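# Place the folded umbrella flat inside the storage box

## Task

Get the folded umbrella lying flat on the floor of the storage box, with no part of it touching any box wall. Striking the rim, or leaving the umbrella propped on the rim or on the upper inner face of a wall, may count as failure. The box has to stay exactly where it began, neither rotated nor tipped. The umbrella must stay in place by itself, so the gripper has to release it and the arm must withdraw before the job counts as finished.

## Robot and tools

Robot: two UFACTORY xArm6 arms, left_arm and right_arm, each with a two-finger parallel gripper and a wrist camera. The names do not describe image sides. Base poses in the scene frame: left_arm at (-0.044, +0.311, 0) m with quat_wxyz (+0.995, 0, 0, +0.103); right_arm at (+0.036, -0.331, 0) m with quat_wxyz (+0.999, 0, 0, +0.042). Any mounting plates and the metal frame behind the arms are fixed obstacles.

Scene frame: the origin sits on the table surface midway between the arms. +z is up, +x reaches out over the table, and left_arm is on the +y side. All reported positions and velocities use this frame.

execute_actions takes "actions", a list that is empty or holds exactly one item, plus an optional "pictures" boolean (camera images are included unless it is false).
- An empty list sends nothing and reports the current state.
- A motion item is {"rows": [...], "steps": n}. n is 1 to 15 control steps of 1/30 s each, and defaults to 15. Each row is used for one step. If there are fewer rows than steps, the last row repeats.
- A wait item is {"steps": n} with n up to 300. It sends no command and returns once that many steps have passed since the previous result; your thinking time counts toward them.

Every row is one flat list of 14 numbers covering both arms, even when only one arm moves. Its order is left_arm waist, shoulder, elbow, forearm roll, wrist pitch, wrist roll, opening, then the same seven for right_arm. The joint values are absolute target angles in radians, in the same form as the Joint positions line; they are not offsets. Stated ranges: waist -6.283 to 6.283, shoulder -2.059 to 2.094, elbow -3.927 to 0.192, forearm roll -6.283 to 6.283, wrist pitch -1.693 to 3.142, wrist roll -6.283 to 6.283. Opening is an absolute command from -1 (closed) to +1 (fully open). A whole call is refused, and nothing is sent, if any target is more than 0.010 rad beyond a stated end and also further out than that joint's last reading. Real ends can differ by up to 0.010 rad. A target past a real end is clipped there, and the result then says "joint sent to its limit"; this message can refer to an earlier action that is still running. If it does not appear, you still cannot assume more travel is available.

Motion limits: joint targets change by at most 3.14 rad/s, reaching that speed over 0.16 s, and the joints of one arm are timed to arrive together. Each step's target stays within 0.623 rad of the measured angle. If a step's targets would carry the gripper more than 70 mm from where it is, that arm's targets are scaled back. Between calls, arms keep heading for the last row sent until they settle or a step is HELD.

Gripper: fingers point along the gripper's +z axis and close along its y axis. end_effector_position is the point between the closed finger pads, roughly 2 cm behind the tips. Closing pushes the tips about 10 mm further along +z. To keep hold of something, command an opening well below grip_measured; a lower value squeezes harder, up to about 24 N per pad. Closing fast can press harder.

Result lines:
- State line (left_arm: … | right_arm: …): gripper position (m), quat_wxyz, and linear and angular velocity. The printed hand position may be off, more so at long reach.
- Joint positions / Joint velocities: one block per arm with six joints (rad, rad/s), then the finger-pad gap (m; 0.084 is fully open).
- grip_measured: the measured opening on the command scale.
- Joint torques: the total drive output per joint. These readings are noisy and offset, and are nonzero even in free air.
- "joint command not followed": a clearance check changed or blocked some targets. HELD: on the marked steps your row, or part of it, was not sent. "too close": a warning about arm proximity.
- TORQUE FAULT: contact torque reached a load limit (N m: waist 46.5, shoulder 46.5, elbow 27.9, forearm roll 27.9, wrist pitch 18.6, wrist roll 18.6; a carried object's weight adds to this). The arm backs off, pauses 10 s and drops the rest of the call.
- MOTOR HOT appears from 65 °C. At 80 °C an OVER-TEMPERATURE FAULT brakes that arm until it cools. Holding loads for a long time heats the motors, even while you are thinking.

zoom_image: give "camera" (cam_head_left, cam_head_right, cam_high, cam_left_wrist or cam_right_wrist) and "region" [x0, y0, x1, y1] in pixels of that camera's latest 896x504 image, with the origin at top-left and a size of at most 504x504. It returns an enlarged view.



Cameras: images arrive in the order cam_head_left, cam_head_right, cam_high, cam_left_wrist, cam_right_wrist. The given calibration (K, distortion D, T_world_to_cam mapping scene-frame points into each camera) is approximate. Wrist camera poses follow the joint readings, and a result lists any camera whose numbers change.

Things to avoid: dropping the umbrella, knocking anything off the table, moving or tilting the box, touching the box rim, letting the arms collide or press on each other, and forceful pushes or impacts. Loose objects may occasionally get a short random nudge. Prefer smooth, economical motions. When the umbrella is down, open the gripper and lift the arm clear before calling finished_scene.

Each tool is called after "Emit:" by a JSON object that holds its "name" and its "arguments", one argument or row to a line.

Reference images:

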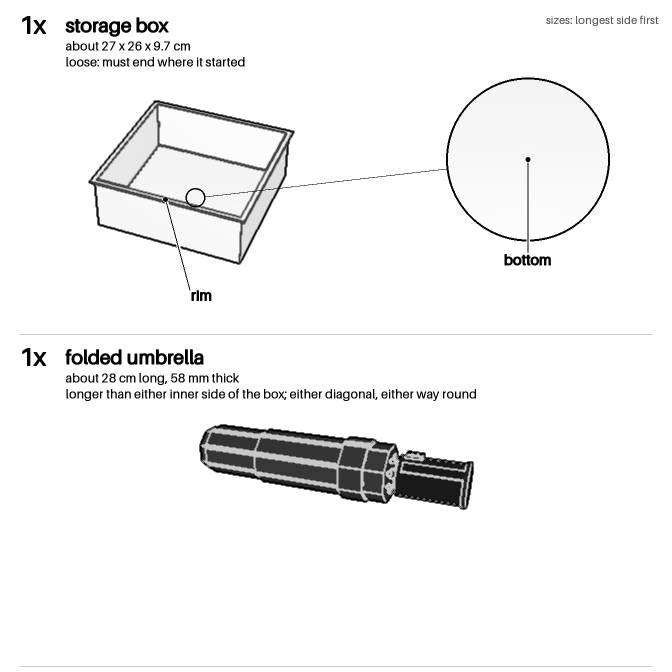

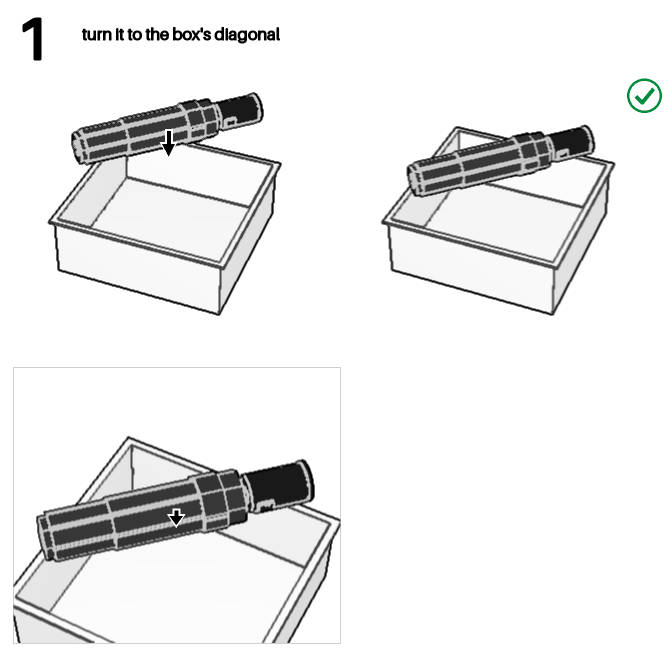

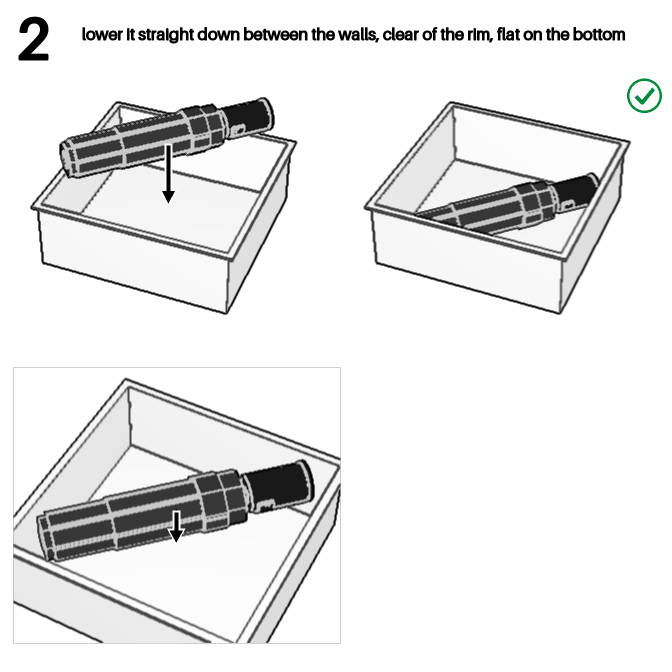

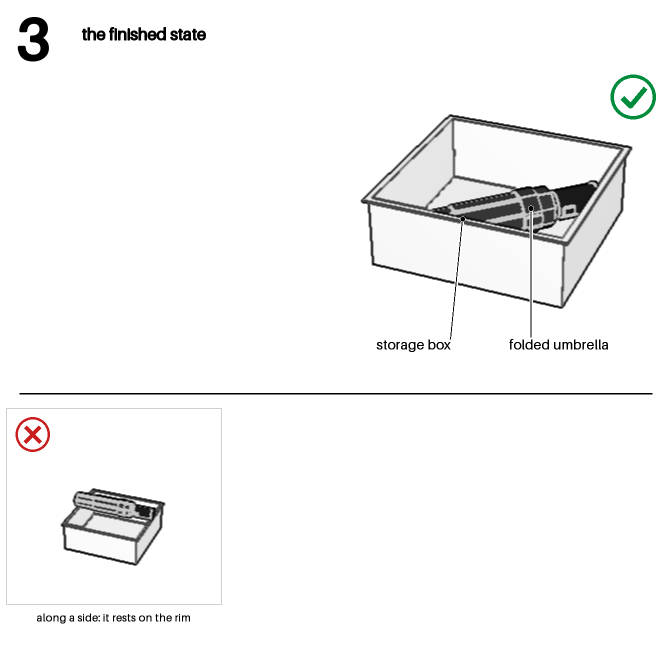

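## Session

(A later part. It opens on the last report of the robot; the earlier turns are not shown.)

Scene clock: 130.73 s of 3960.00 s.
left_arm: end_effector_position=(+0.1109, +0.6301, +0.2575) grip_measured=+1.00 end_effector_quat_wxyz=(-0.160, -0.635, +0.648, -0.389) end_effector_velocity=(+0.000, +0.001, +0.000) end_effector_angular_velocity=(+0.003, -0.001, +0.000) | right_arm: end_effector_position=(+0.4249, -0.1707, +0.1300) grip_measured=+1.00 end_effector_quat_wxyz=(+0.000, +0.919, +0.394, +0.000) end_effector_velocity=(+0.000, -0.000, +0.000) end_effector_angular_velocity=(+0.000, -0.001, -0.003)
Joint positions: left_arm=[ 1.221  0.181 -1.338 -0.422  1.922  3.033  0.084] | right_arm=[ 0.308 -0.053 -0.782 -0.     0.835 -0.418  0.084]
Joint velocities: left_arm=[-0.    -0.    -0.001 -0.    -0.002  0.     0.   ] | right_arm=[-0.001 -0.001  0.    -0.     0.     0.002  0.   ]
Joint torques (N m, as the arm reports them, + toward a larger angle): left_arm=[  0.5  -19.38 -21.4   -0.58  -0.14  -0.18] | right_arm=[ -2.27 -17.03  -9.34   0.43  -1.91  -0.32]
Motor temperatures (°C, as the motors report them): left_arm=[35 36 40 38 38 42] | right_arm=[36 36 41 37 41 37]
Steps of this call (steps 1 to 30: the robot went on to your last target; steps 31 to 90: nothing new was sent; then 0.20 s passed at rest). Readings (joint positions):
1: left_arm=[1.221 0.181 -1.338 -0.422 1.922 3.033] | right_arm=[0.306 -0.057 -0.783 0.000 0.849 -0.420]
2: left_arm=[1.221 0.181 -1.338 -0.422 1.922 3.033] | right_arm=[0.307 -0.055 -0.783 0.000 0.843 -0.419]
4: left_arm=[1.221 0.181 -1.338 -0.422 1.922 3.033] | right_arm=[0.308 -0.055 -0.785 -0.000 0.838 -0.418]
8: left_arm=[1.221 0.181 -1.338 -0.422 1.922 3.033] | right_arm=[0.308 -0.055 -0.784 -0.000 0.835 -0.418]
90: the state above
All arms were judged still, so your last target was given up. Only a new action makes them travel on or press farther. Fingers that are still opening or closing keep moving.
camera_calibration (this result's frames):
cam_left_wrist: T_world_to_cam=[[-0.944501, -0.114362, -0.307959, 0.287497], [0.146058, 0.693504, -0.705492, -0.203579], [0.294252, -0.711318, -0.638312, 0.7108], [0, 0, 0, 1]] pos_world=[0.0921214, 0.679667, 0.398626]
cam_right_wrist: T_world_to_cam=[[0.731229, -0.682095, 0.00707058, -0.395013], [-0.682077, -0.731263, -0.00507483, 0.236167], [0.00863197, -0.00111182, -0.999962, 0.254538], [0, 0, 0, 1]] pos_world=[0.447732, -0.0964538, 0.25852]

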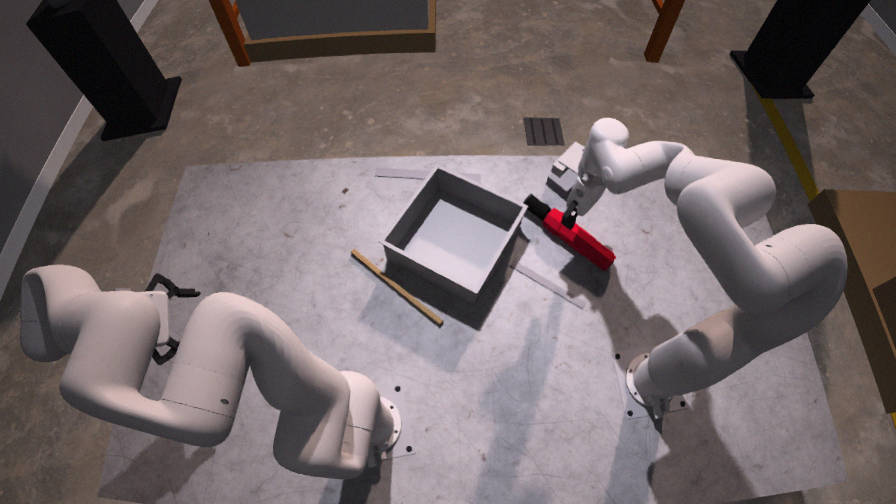

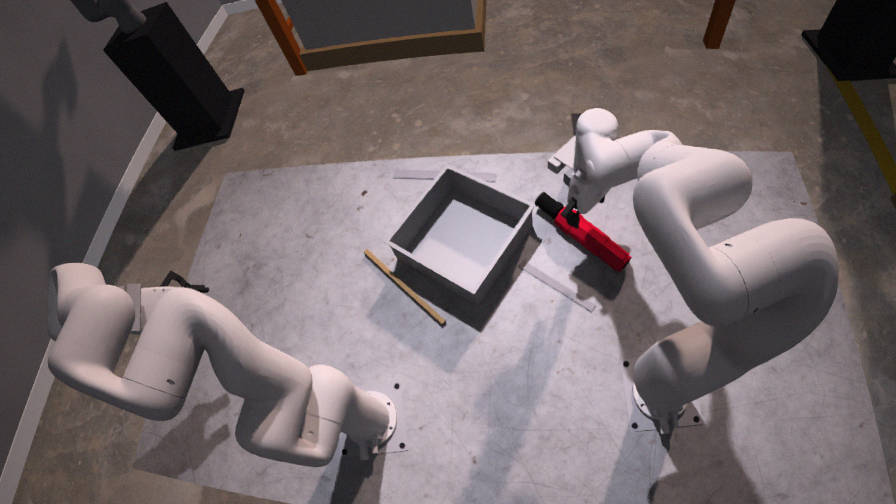

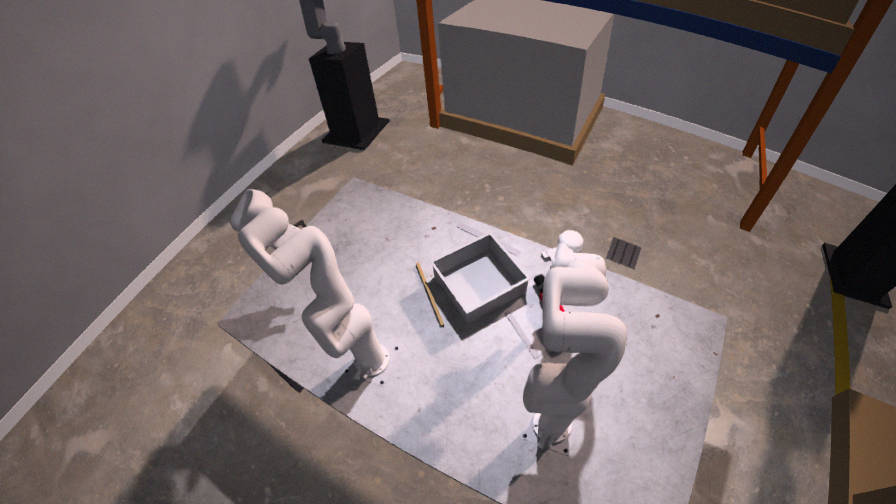

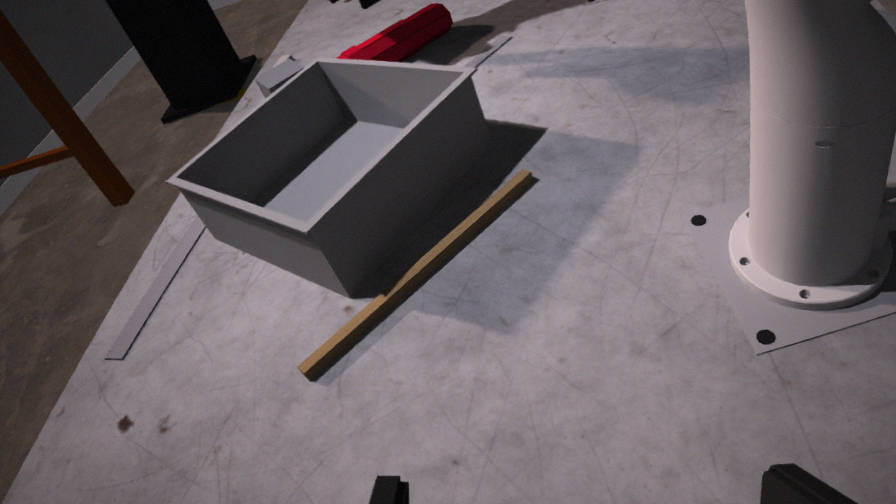

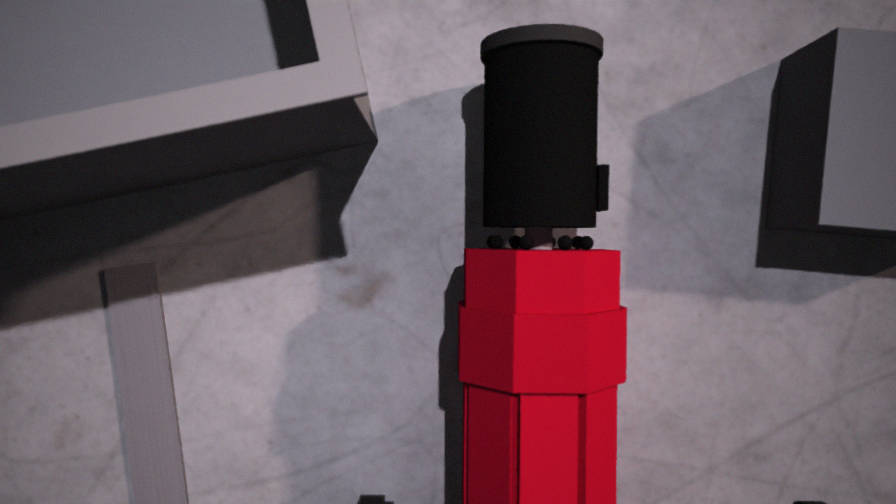

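Emit:
{"name": "execute_actions", "arguments": {
  "actions": [
    {"rows": [[1.221,0.181,-1.338,-0.422,1.922,3.033,1, 0.3085,0.1807,-0.7131,0,0.5324,-0.4175,1]], "steps": 15}
  ],
  "pictures": false
}}

Emit:
{"name": "execute_actions", "arguments": {
  "actions": [
    {"steps": 10}
  ]
}}

Scene clock: 139.87 s of 3960.00 s.
left_arm: end_effector_position=(+0.1109, +0.6301, +0.2575) grip_measured=+1.00 end_effector_quat_wxyz=(-0.160, -0.635, +0.648, -0.389) end_effector_velocity=(+0.000, -0.000, -0.000) end_effector_angular_velocity=(-0.000, -0.001, +0.000) | right_arm: end_effector_position=(+0.4259, -0.1704, +0.0316) grip_measured=+1.00 end_effector_quat_wxyz=(+0.000, +0.919, +0.394, +0.001) end_effector_velocity=(+0.021, +0.009, +0.011) end_effector_angular_velocity=(+0.027, -0.064, +0.001)
Joint positions: left_arm=[ 1.221  0.181 -1.338 -0.422  1.922  3.033  0.084] | right_arm=[ 0.309  0.178 -0.715 -0.     0.535 -0.417  0.084]
Joint velocities: left_arm=[ 0.    -0.     0.001 -0.001 -0.     0.     0.   ] | right_arm=[ 0.001 -0.003 -0.022  0.    -0.045 -0.     0.   ]
Joint torques (N m, as the arm reports them, + toward a larger angle): left_arm=[  0.02 -19.61 -21.46  -0.51  -0.16  -0.05] | right_arm=[ -2.17 -18.96  -7.07   0.44  -1.78  -0.26]
Motor temperatures (°C, as the motors report them): left_arm=[35 36 40 38 38 42] | right_arm=[36 36 41 37 41 37]
Steps of this call (steps 1 to 90: nothing new was sent; then 5.63 s passed at rest; steps 91 to 105: all 15 steps of this action). Readings (joint positions):
91: left_arm=[1.221 0.181 -1.338 -0.422 1.922 3.033] | right_arm=[0.309 -0.052 -0.782 -0.000 0.835 -0.418]
92: left_arm=[1.221 0.181 -1.338 -0.422 1.922 3.033] | right_arm=[0.309 -0.049 -0.782 -0.000 0.827 -0.418]
94: left_arm=[1.221 0.181 -1.338 -0.422 1.922 3.033] | right_arm=[0.309 -0.009 -0.775 -0.000 0.767 -0.417]
98: left_arm=[1.221 0.181 -1.338 -0.422 1.922 3.033] | right_arm=[0.308 0.124 -0.727 0.000 0.613 -0.418]
105: the state above

Scene clock: 140.20 s of 3960.00 s.
left_arm: end_effector_position=(+0.1109, +0.6301, +0.2575) grip_measured=+1.00 end_effector_quat_wxyz=(-0.160, -0.635, +0.648, -0.389) end_effector_velocity=(-0.000, -0.000, -0.000) end_effector_angular_velocity=(-0.002, +0.000, +0.000) | right_arm: end_effector_position=(+0.4252, -0.1707, +0.0303) grip_measured=+1.00 end_effector_quat_wxyz=(+0.000, +0.919, +0.394, +0.000) end_effector_velocity=(-0.001, -0.000, -0.002) end_effector_angular_velocity=(-0.002, +0.005, -0.002)
Joint positions: left_arm=[ 1.221  0.181 -1.338 -0.422  1.922  3.033  0.084] | right_arm=[ 0.309  0.18  -0.713 -0.     0.532 -0.418  0.084]
Joint velocities: left_arm=[ 0.     0.001  0.    -0.     0.001 -0.    -0.   ] | right_arm=[0.    0.004 0.001 0.    0.001 0.002 0.   ]
Joint torques (N m, as the arm reports them, + toward a larger angle): left_arm=[ -0.36 -19.24 -21.44  -0.43  -0.14  -0.02] | right_arm=[ -2.36 -19.46  -7.52   0.51  -1.88  -0.29]
Motor temperatures (°C, as the motors report them): left_arm=[35 36 40 38 38 42] | right_arm=[36 36 41 37 41 37]
Steps of this call (steps 1 to 10: the robot went on to your last target). Readings (joint positions):
1: left_arm=[1.221 0.181 -1.338 -0.422 1.922 3.033] | right_arm=[0.309 0.178 -0.715 -0.000 0.534 -0.417]
2: left_arm=[1.221 0.181 -1.338 -0.422 1.922 3.033] | right_arm=[0.309 0.178 -0.715 -0.000 0.533 -0.417]
4: left_arm=[1.221 0.181 -1.338 -0.422 1.922 3.033] | right_arm=[0.309 0.179 -0.714 -0.000 0.533 -0.417]
8: left_arm=[1.221 0.181 -1.338 -0.422 1.922 3.033] | right_arm=[0.309 0.180 -0.713 -0.000 0.533 -0.418]
10: the state above
camera_calibration (this result's frames):
cam_left_wrist: T_world_to_cam=[[-0.944502, -0.114362, -0.307958, 0.287497], [0.146058, 0.693504, -0.705492, -0.203579], [0.294252, -0.711318, -0.638312, 0.710801], [0, 0, 0, 1]] pos_world=[0.0921214, 0.679667, 0.398626]
cam_right_wrist: T_world_to_cam=[[0.731229, -0.682093, 0.00735435, -0.394409], [-0.68207, -0.731265, -0.00569576, 0.235882], [0.00926302, -0.00085128, -0.999957, 0.154608], [0, 0, 0, 1]] pos_world=[0.447859, -0.0963992, 0.158845]

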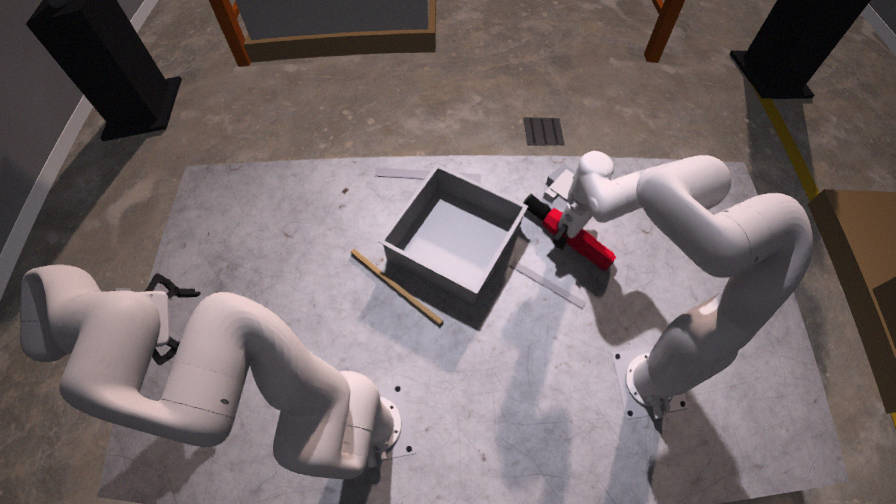

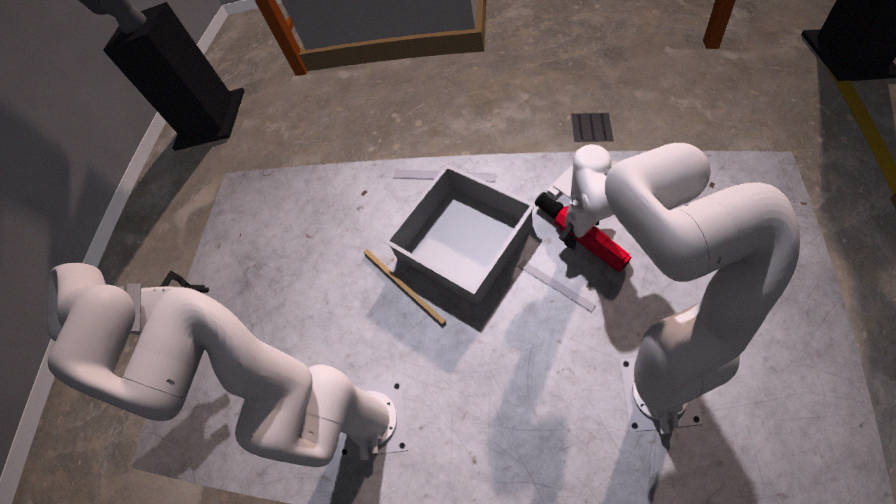

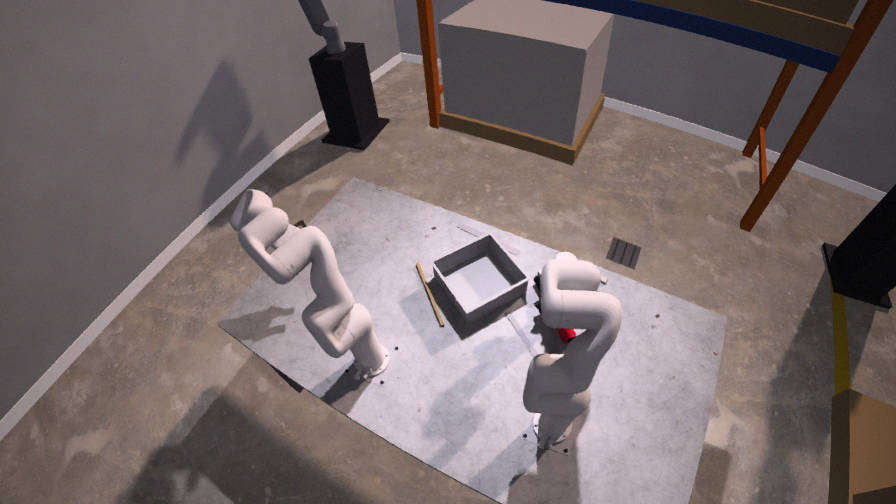

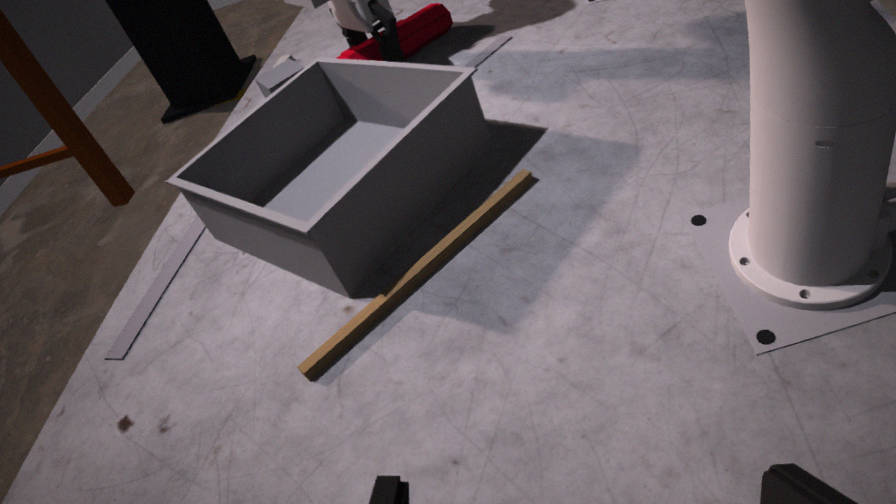

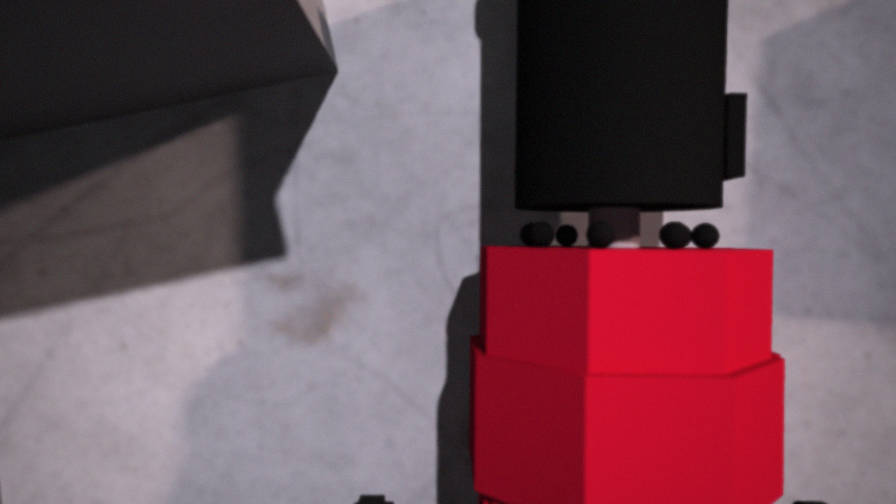

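Emit:
{"name": "execute_actions", "arguments": {
  "actions": [
    {"rows": [[1.221,0.181,-1.338,-0.422,1.922,3.033,1, 0.3085,0.1807,-0.7131,0,0.5324,-0.4175,0.85],[1.221,0.181,-1.338,-0.422,1.922,3.033,1, 0.3085,0.1807,-0.7131,0,0.5324,-0.4175,0.7],[1.221,0.181,-1.338,-0.422,1.922,3.033,1, 0.3085,0.1807,-0.7131,0,0.5324,-0.4175,0.58],[1.221,0.181,-1.338,-0.422,1.922,3.033,1, 0.3085,0.1807,-0.7131,0,0.5324,-0.4175,0.48],[1.221,0.181,-1.338,-0.422,1.922,3.033,1, 0.3085,0.1807,-0.7131,0,0.5324,-0.4175,0.41],[1.221,0.181,-1.338,-0.422,1.922,3.033,1, 0.3085,0.1807,-0.7131,0,0.5324,-0.4175,0.35],[1.221,0.181,-1.338,-0.422,1.922,3.033,1, 0.3085,0.1807,-0.7131,0,0.5324,-0.4175,0.3],[1.221,0.181,-1.338,-0.422,1.922,3.033,1, 0.3085,0.1807,-0.7131,0,0.5324,-0.4175,0.25],[1.221,0.181,-1.338,-0.422,1.922,3.033,1, 0.3085,0.1807,-0.7131,0,0.5324,-0.4175,0.19],[1.221,0.181,-1.338,-0.422,1.922,3.033,1, 0.3085,0.1807,-0.7131,0,0.5324,-0.4175,0.12],[1.221,0.181,-1.338,-0.422,1.922,3.033,1, 0.3085,0.1807,-0.7131,0,0.5324,-0.4175,0.03],[1.221,0.181,-1.338,-0.422,1.922,3.033,1, 0.3085,0.1807,-0.7131,0,0.5324,-0.4175,-0.07],[1.221,0.181,-1.338,-0.422,1.922,3.033,1, 0.3085,0.1807,-0.7131,0,0.5324,-0.4175,-0.17],[1.221,0.181,-1.338,-0.422,1.922,3.033,1, 0.3085,0.1807,-0.7131,0,0.5324,-0.4175,-0.3]], "steps": 15}
  ],
  "pictures": false
}}

Emit:
{"name": "execute_actions", "arguments": {
  "actions": [
    {"steps": 8}
  ]
}}

Scene clock: 151.37 s of 3960.00 s.
left_arm: end_effector_position=(+0.1109, +0.6301, +0.2575) grip_measured=+1.00 end_effector_quat_wxyz=(-0.160, -0.635, +0.648, -0.389) end_effector_velocity=(+0.000, -0.000, +0.001) end_effector_angular_velocity=(-0.001, -0.001, -0.001) | right_arm: end_effector_position=(+0.4252, -0.1706, +0.0303) grip_measured=+0.14 end_effector_quat_wxyz=(+0.000, +0.919, +0.394, +0.000) end_effector_velocity=(+0.001, +0.000, +0.000) end_effector_angular_velocity=(+0.001, -0.002, +0.001)
Joint positions: left_arm=[ 1.221  0.181 -1.338 -0.422  1.922  3.033  0.084] | right_arm=[ 0.308  0.18  -0.713 -0.     0.532 -0.418  0.05 ]
Joint velocities: left_arm=[-0.     0.    -0.002 -0.     0.002 -0.     0.   ] | right_arm=[-0.     0.001 -0.002 -0.    -0.001 -0.001  0.   ]
Joint torques (N m, as the arm reports them, + toward a larger angle): left_arm=[  0.04 -19.25 -21.56  -0.45  -0.14  -0.01] | right_arm=[ -2.15 -18.35  -7.1    0.48  -1.9   -0.3 ]
Motor temperatures (°C, as the motors report them): left_arm=[35 36 40 38 38 42] | right_arm=[36 36 41 37 41 37]
Steps of this call (steps 1 to 15: the robot went on to your last target; steps 16 to 90: nothing new was sent; then 7.67 s passed at rest; steps 91 to 105: all 15 steps of this action). Readings (joint positions):
91: left_arm=[1.221 0.181 -1.338 -0.422 1.922 3.033] | right_arm=[0.308 0.181 -0.713 0.000 0.532 -0.418]
92: left_arm=[1.221 0.181 -1.338 -0.422 1.922 3.033] | right_arm=[0.309 0.181 -0.713 0.000 0.532 -0.418]
94: left_arm=[1.221 0.181 -1.338 -0.422 1.922 3.033] | right_arm=[0.309 0.181 -0.713 0.000 0.532 -0.418]
98: left_arm=[1.221 0.181 -1.338 -0.422 1.922 3.033] | right_arm=[0.309 0.181 -0.713 0.000 0.532 -0.417]
105: the state above

Scene clock: 151.63 s of 3960.00 s.
left_arm: end_effector_position=(+0.1109, +0.6301, +0.2575) grip_measured=+1.00 end_effector_quat_wxyz=(-0.160, -0.635, +0.648, -0.389) end_effector_velocity=(+0.000, -0.000, -0.000) end_effector_angular_velocity=(-0.001, -0.001, +0.000) | right_arm: end_effector_position=(+0.4252, -0.1706, +0.0302) grip_measured=+0.14 end_effector_quat_wxyz=(+0.000, +0.919, +0.394, +0.000) end_effector_velocity=(-0.001, -0.000, -0.001) end_effector_angular_velocity=(-0.001, +0.003, -0.001)
Joint positions: left_arm=[ 1.221  0.181 -1.338 -0.422  1.922  3.033  0.084] | right_arm=[ 0.308  0.18  -0.713 -0.     0.532 -0.417  0.05 ]
Joint velocities: left_arm=[ 0.    -0.     0.002 -0.001 -0.     0.     0.   ] | right_arm=[-0.     0.001  0.001  0.     0.001  0.     0.   ]
Joint torques (N m, as the arm reports them, + toward a larger angle): left_arm=[  0.04 -19.72 -21.61  -0.53  -0.15   0.05] | right_arm=[ -2.17 -18.07  -6.82   0.54  -1.87  -0.27]
Motor temperatures (°C, as the motors report them): left_arm=[35 36 40 38 38 42] | right_arm=[36 36 41 37 41 37]
Steps of this call (steps 1 to 8: the robot went on to your last target). Readings (joint positions):
1: left_arm=[1.221 0.181 -1.338 -0.422 1.922 3.033] | right_arm=[0.308 0.180 -0.713 0.000 0.532 -0.418]
2: left_arm=[1.221 0.181 -1.338 -0.422 1.922 3.033] | right_arm=[0.308 0.180 -0.713 0.000 0.532 -0.418]
4: left_arm=[1.221 0.181 -1.338 -0.422 1.922 3.033] | right_arm=[0.308 0.180 -0.713 0.000 0.532 -0.417]
8: the state above
camera_calibration (this result's frames):
cam_left_wrist: T_world_to_cam=[[-0.944501, -0.114362, -0.307958, 0.287497], [0.146058, 0.693504, -0.705492, -0.203579], [0.294252, -0.711318, -0.638312, 0.7108], [0, 0, 0, 1]] pos_world=[0.0921214, 0.679667, 0.398626]
cam_right_wrist: T_world_to_cam=[[0.731219, -0.682103, 0.00737275, -0.39443], [-0.68208, -0.731255, -0.00573343, 0.235926], [0.00930216, -0.000836415, -0.999956, 0.154541], [0, 0, 0, 1]] pos_world=[0.447897, -0.096391, 0.158794]

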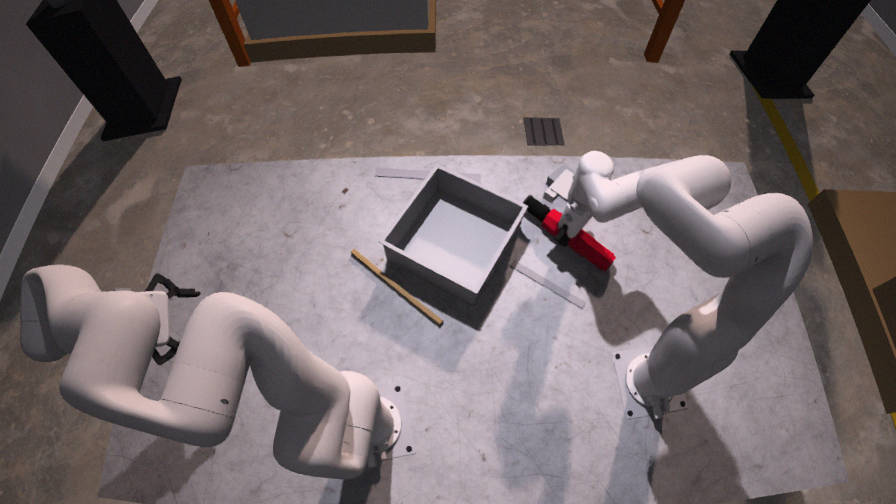

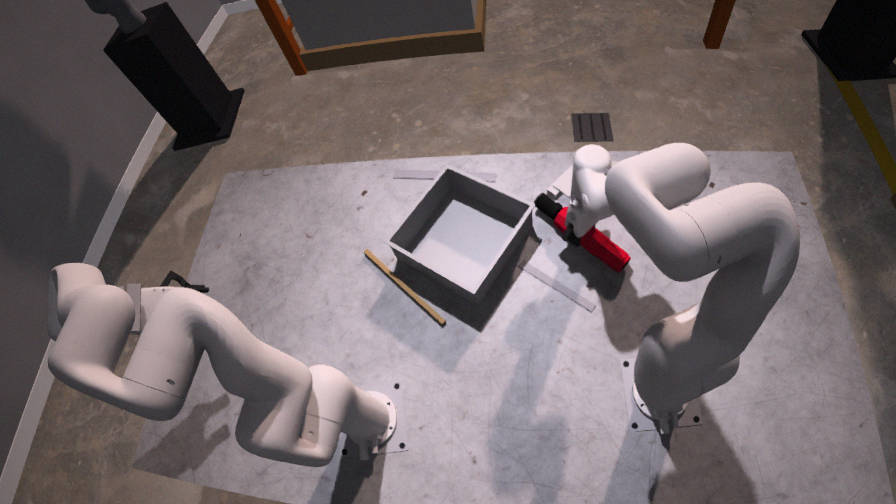

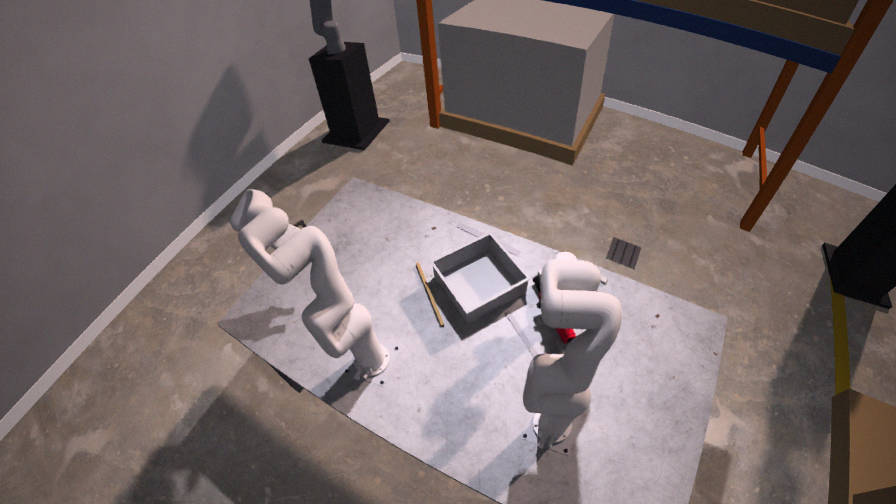

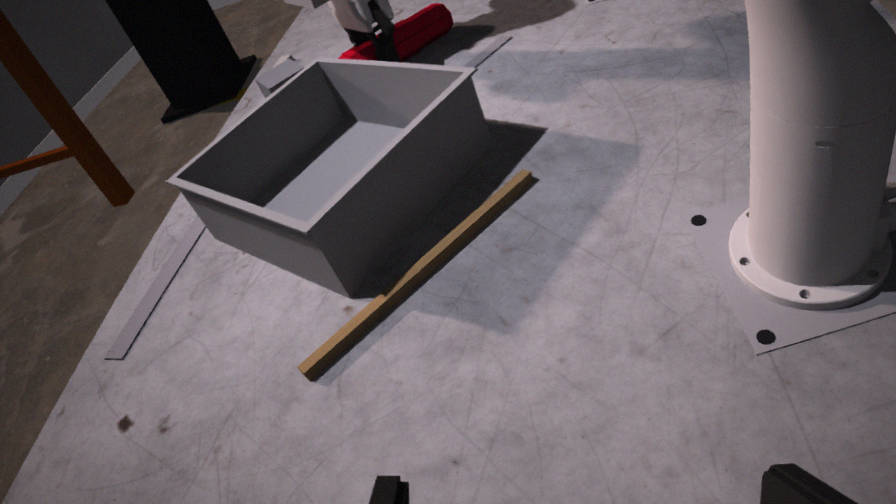

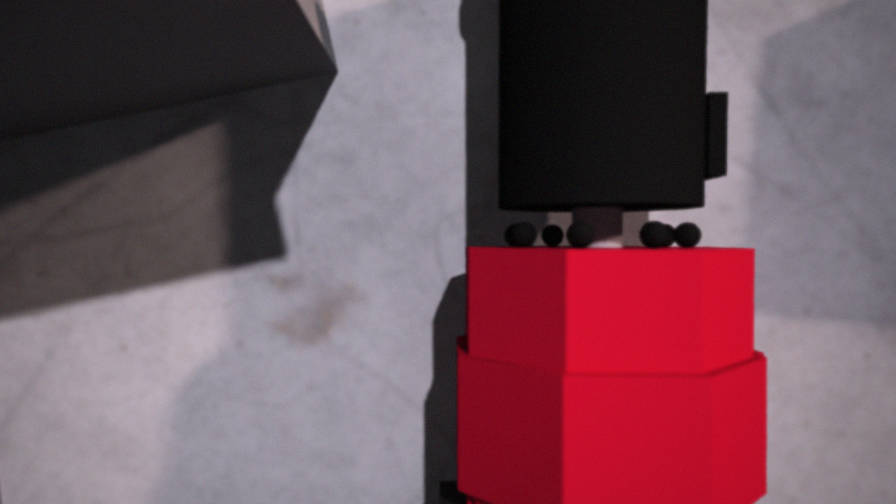

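Emit:
{"name": "execute_actions", "arguments": {
  "actions": [
    {"rows": [[1.221,0.181,-1.338,-0.422,1.922,3.033,1, 0.3085,0.165,-0.721,0,0.556,-0.4175,-0.45],[1.221,0.181,-1.338,-0.422,1.922,3.033,1, 0.3085,0.13,-0.74,0,0.61,-0.4175,-0.5],[1.221,0.181,-1.338,-0.422,1.922,3.033,1, 0.3085,-0.154,-0.8911,0,1.0451,-0.4175,-0.5]], "steps": 15}
  ],
  "pictures": false
}}

Emit:
{"name": "execute_actions", "arguments": {
  "actions": [
    {"rows": [[1.221,0.181,-1.338,-0.422,1.922,3.033,1, 0.8046,0.413,-1.7196,0,1.3067,0.6266,-0.5]], "steps": 15}
  ],
  "pictures": false
}}

Emit:
{"name": "execute_actions", "arguments": {
  "actions": [
    {"steps": 30}
  ]
}}

Scene clock: 170.53 s of 3960.00 s.
left_arm: end_effector_position=(+0.1109, +0.6301, +0.2575) grip_measured=+1.00 end_effector_quat_wxyz=(-0.160, -0.635, +0.648, -0.389) end_effector_velocity=(-0.000, -0.000, +0.000) end_effector_angular_velocity=(-0.001, +0.000, -0.000) | right_arm: end_effector_position=(+0.4297, -0.1688, +0.1791) grip_measured=+0.14 end_effector_quat_wxyz=(+0.000, +0.919, +0.394, +0.001) end_effector_velocity=(-0.024, -0.009, +0.332) end_effector_angular_velocity=(+0.044, -0.108, -0.001)
Joint positions: left_arm=[ 1.221  0.181 -1.338 -0.422  1.922  3.033  0.084] | right_arm=[ 0.309 -0.114 -0.87   0.     0.981 -0.417  0.05 ]
Joint velocities: left_arm=[ 0.     0.    -0.     0.     0.001  0.     0.   ] | right_arm=[ 0.001 -0.6   -0.346 -0.     0.829  0.002  0.   ]
Joint torques (N m, as the arm reports them, + toward a larger angle): left_arm=[  0.55 -19.45 -21.62  -0.52  -0.19  -0.14] | right_arm=[ -2.24 -11.36  -8.5    0.53  -2.3   -0.33]
Motor temperatures (°C, as the motors report them): left_arm=[35 36 40 38 38 42] | right_arm=[36 36 40 37 41 37]
Steps of this call (steps 1 to 15: the robot went on to your last target; steps 16 to 90: nothing new was sent; then 15.40 s passed at rest; steps 91 to 105: all 15 steps of this action). Readings (joint positions):
91: left_arm=[1.221 0.181 -1.338 -0.422 1.922 3.033] | right_arm=[0.308 0.181 -0.713 -0.000 0.533 -0.417]
92: left_arm=[1.221 0.181 -1.338 -0.422 1.922 3.033] | right_arm=[0.308 0.179 -0.714 0.000 0.536 -0.417]
94: left_arm=[1.221 0.181 -1.338 -0.422 1.922 3.033] | right_arm=[0.309 0.162 -0.719 0.000 0.571 -0.417]
98: left_arm=[1.221 0.181 -1.338 -0.422 1.922 3.033] | right_arm=[0.309 0.059 -0.777 0.000 0.724 -0.417]
105: the state above

Scene clock: 171.03 s of 3960.00 s.
left_arm: end_effector_position=(+0.1109, +0.6301, +0.2575) grip_measured=+1.00 end_effector_quat_wxyz=(-0.160, -0.635, +0.648, -0.389) end_effector_velocity=(-0.000, -0.001, -0.001) end_effector_angular_velocity=(-0.003, -0.000, -0.000) | right_arm: end_effector_position=(+0.4371, -0.0050, +0.2149) grip_measured=+0.14 end_effector_quat_wxyz=(+0.006, +0.952, +0.304, -0.016) end_effector_velocity=(-0.012, +0.360, +0.084) end_effector_angular_velocity=(+0.021, -0.101, -0.847)
Joint positions: left_arm=[ 1.221  0.181 -1.338 -0.422  1.922  3.033  0.084] | right_arm=[ 0.6    0.185 -1.338  0.     1.187  0.065  0.05 ]
Joint velocities: left_arm=[ 0.     0.001  0.002 -0.     0.001  0.    -0.   ] | right_arm=[ 0.555  0.62  -1.034  0.     0.322  1.402 -0.   ]
Joint torques (N m, as the arm reports them, + toward a larger angle): left_arm=[  0.15 -19.24 -21.35  -0.41  -0.12  -0.13] | right_arm=[ -1.66 -24.9  -10.77   0.37  -2.01  -0.24]
Motor temperatures (°C, as the motors report them): left_arm=[35 36 40 38 38 42] | right_arm=[36 36 40 37 41 37]
Steps of this call (steps 1 to 15: all 15 steps of this action). Readings (joint positions):
1: left_arm=[1.221 0.181 -1.338 -0.422 1.922 3.033] | right_arm=[0.309 -0.131 -0.880 -0.000 1.005 -0.417]
2: left_arm=[1.221 0.181 -1.338 -0.422 1.922 3.033] | right_arm=[0.313 -0.139 -0.892 -0.000 1.021 -0.410]
4: left_arm=[1.221 0.181 -1.338 -0.422 1.922 3.033] | right_arm=[0.352 -0.103 -0.945 -0.001 1.049 -0.358]
8: left_arm=[1.221 0.181 -1.338 -0.422 1.922 3.033] | right_arm=[0.461 0.030 -1.084 0.000 1.107 -0.213]
15: the state above

Scene clock: 172.03 s of 3960.00 s.
left_arm: end_effector_position=(+0.1109, +0.6301, +0.2575) grip_measured=+1.00 end_effector_quat_wxyz=(-0.160, -0.635, +0.648, -0.389) end_effector_velocity=(-0.000, -0.000, +0.001) end_effector_angular_velocity=(+0.000, -0.000, +0.000) | right_arm: end_effector_position=(+0.4087, +0.1263, +0.2400) grip_measured=+0.14 end_effector_quat_wxyz=(+0.000, +0.991, +0.130, -0.000) end_effector_velocity=(-0.001, +0.001, +0.001) end_effector_angular_velocity=(+0.001, +0.000, -0.000)
Joint positions: left_arm=[ 1.221  0.181 -1.338 -0.422  1.922  3.033  0.084] | right_arm=[ 0.804  0.413 -1.719 -0.     1.307  0.627  0.05 ]
Joint velocities: left_arm=[ 0.    -0.001 -0.    -0.     0.001 -0.    -0.   ] | right_arm=[ 0.001 -0.001 -0.001  0.001  0.     0.001 -0.   ]
Joint torques (N m, as the arm reports them, + toward a larger angle): left_arm=[  0.09 -19.69 -21.41  -0.46  -0.19  -0.13] | right_arm=[ -2.32 -29.97 -11.41   0.29  -2.1   -0.32]
Motor temperatures (°C, as the motors report them): left_arm=[35 36 40 38 38 42] | right_arm=[36 36 40 37 41 37]
Steps of this call (steps 1 to 30: the robot went on to your last target). Readings (joint positions):
1: left_arm=[1.221 0.181 -1.338 -0.422 1.922 3.033] | right_arm=[0.618 0.205 -1.372 0.000 1.198 0.113]
2: left_arm=[1.221 0.181 -1.338 -0.422 1.922 3.033] | right_arm=[0.637 0.226 -1.407 0.000 1.209 0.163]
4: left_arm=[1.221 0.181 -1.338 -0.422 1.922 3.033] | right_arm=[0.674 0.267 -1.476 -0.000 1.230 0.266]
8: left_arm=[1.221 0.181 -1.338 -0.422 1.922 3.033] | right_arm=[0.748 0.350 -1.613 0.000 1.273 0.469]
30: the state above
All arms were judged still, so your last target was given up. Only a new action makes them travel on or press farther. Fingers that are still opening or closing keep moving.
camera_calibration (this result's frames):
cam_left_wrist: T_world_to_cam=[[-0.944501, -0.114362, -0.307958, 0.287497], [0.146058, 0.693504, -0.705492, -0.203579], [0.294252, -0.711318, -0.638312, 0.7108], [0, 0, 0, 1]] pos_world=[0.0921214, 0.679667, 0.398626]
cam_right_wrist: T_world_to_cam=[[0.268656, -0.96321, 0.0071506, 0.0432691], [-0.963213, -0.268694, -0.00498963, 0.499332], [0.00672738, -0.00554705, -0.999962, 0.366338], [0, 0, 0, 1]] pos_world=[0.466874, 0.177877, 0.368507]

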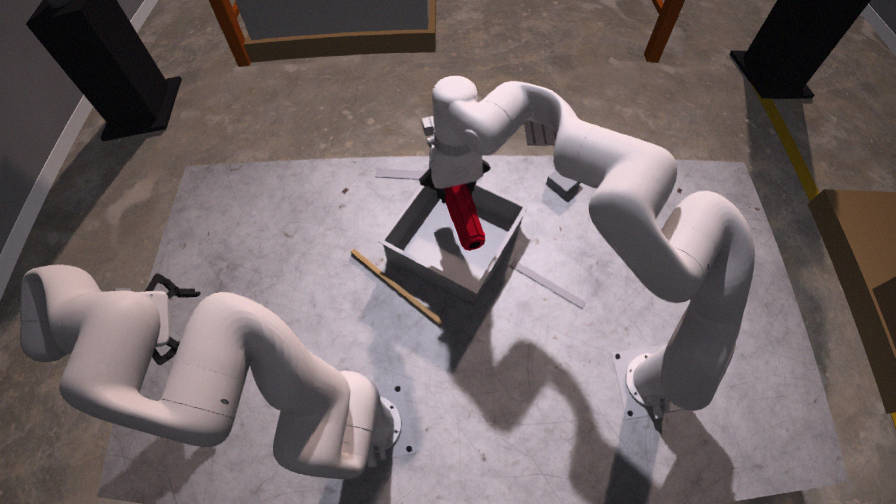

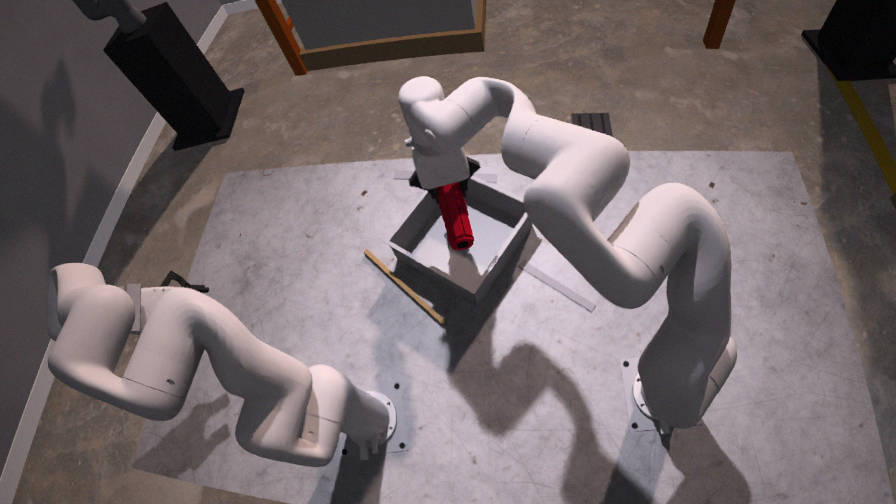

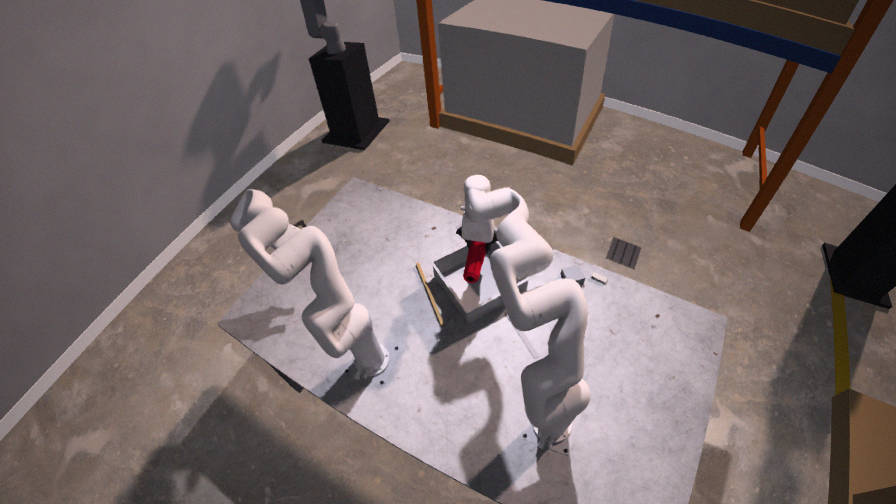

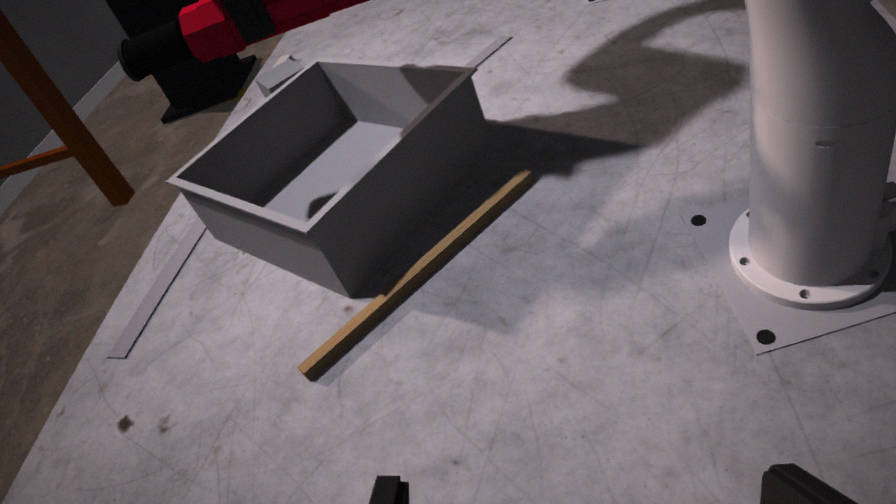

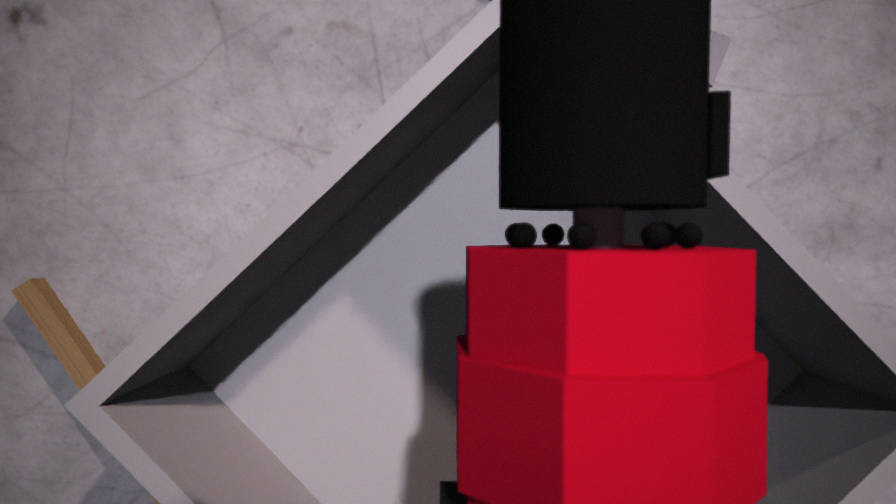

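Emit:
{"name": "zoom_image", "arguments": {
  "camera": "cam_right_wrist",
  "region": [50, 310, 260, 470]
}}

Emit:
{"name": "zoom_image", "arguments": {
  "camera": "cam_right_wrist",
  "region": [700, 150, 896, 470]
}}

Emit:
{"name": "zoom_image", "arguments": {
  "camera": "cam_head_left",
  "region": [370, 150, 540, 310]
}}

Region (50, 310, 260, 470) of cam_right_wrist's 896x504 image, scaled by 2.400, with more detail than that image has; it fills the top 384 rows of this view, and the rest is white.

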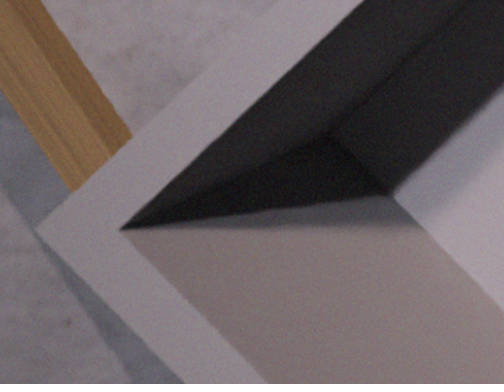

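Region (700, 150, 896, 470) of cam_right_wrist's 896x504 image, scaled by 1.575, with more detail than that image has; it fills the left 309 columns of this view, and the rest is white.

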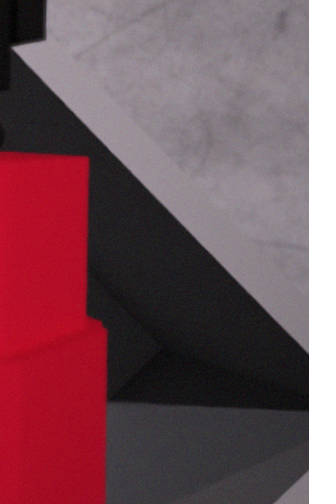

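Region (370, 150, 540, 310) of cam_head_left's 896x504 image, scaled by 2.965, with more detail than that image has; it fills the top 474 rows of this view, and the rest is white.

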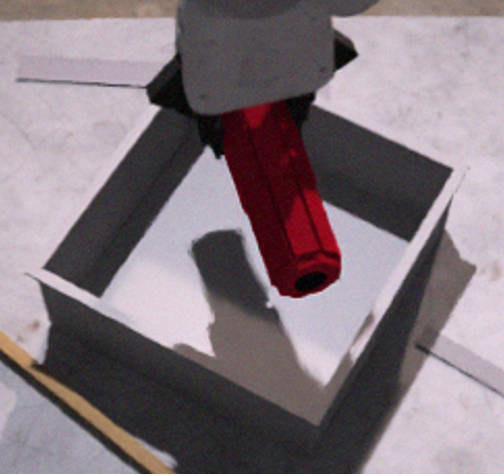

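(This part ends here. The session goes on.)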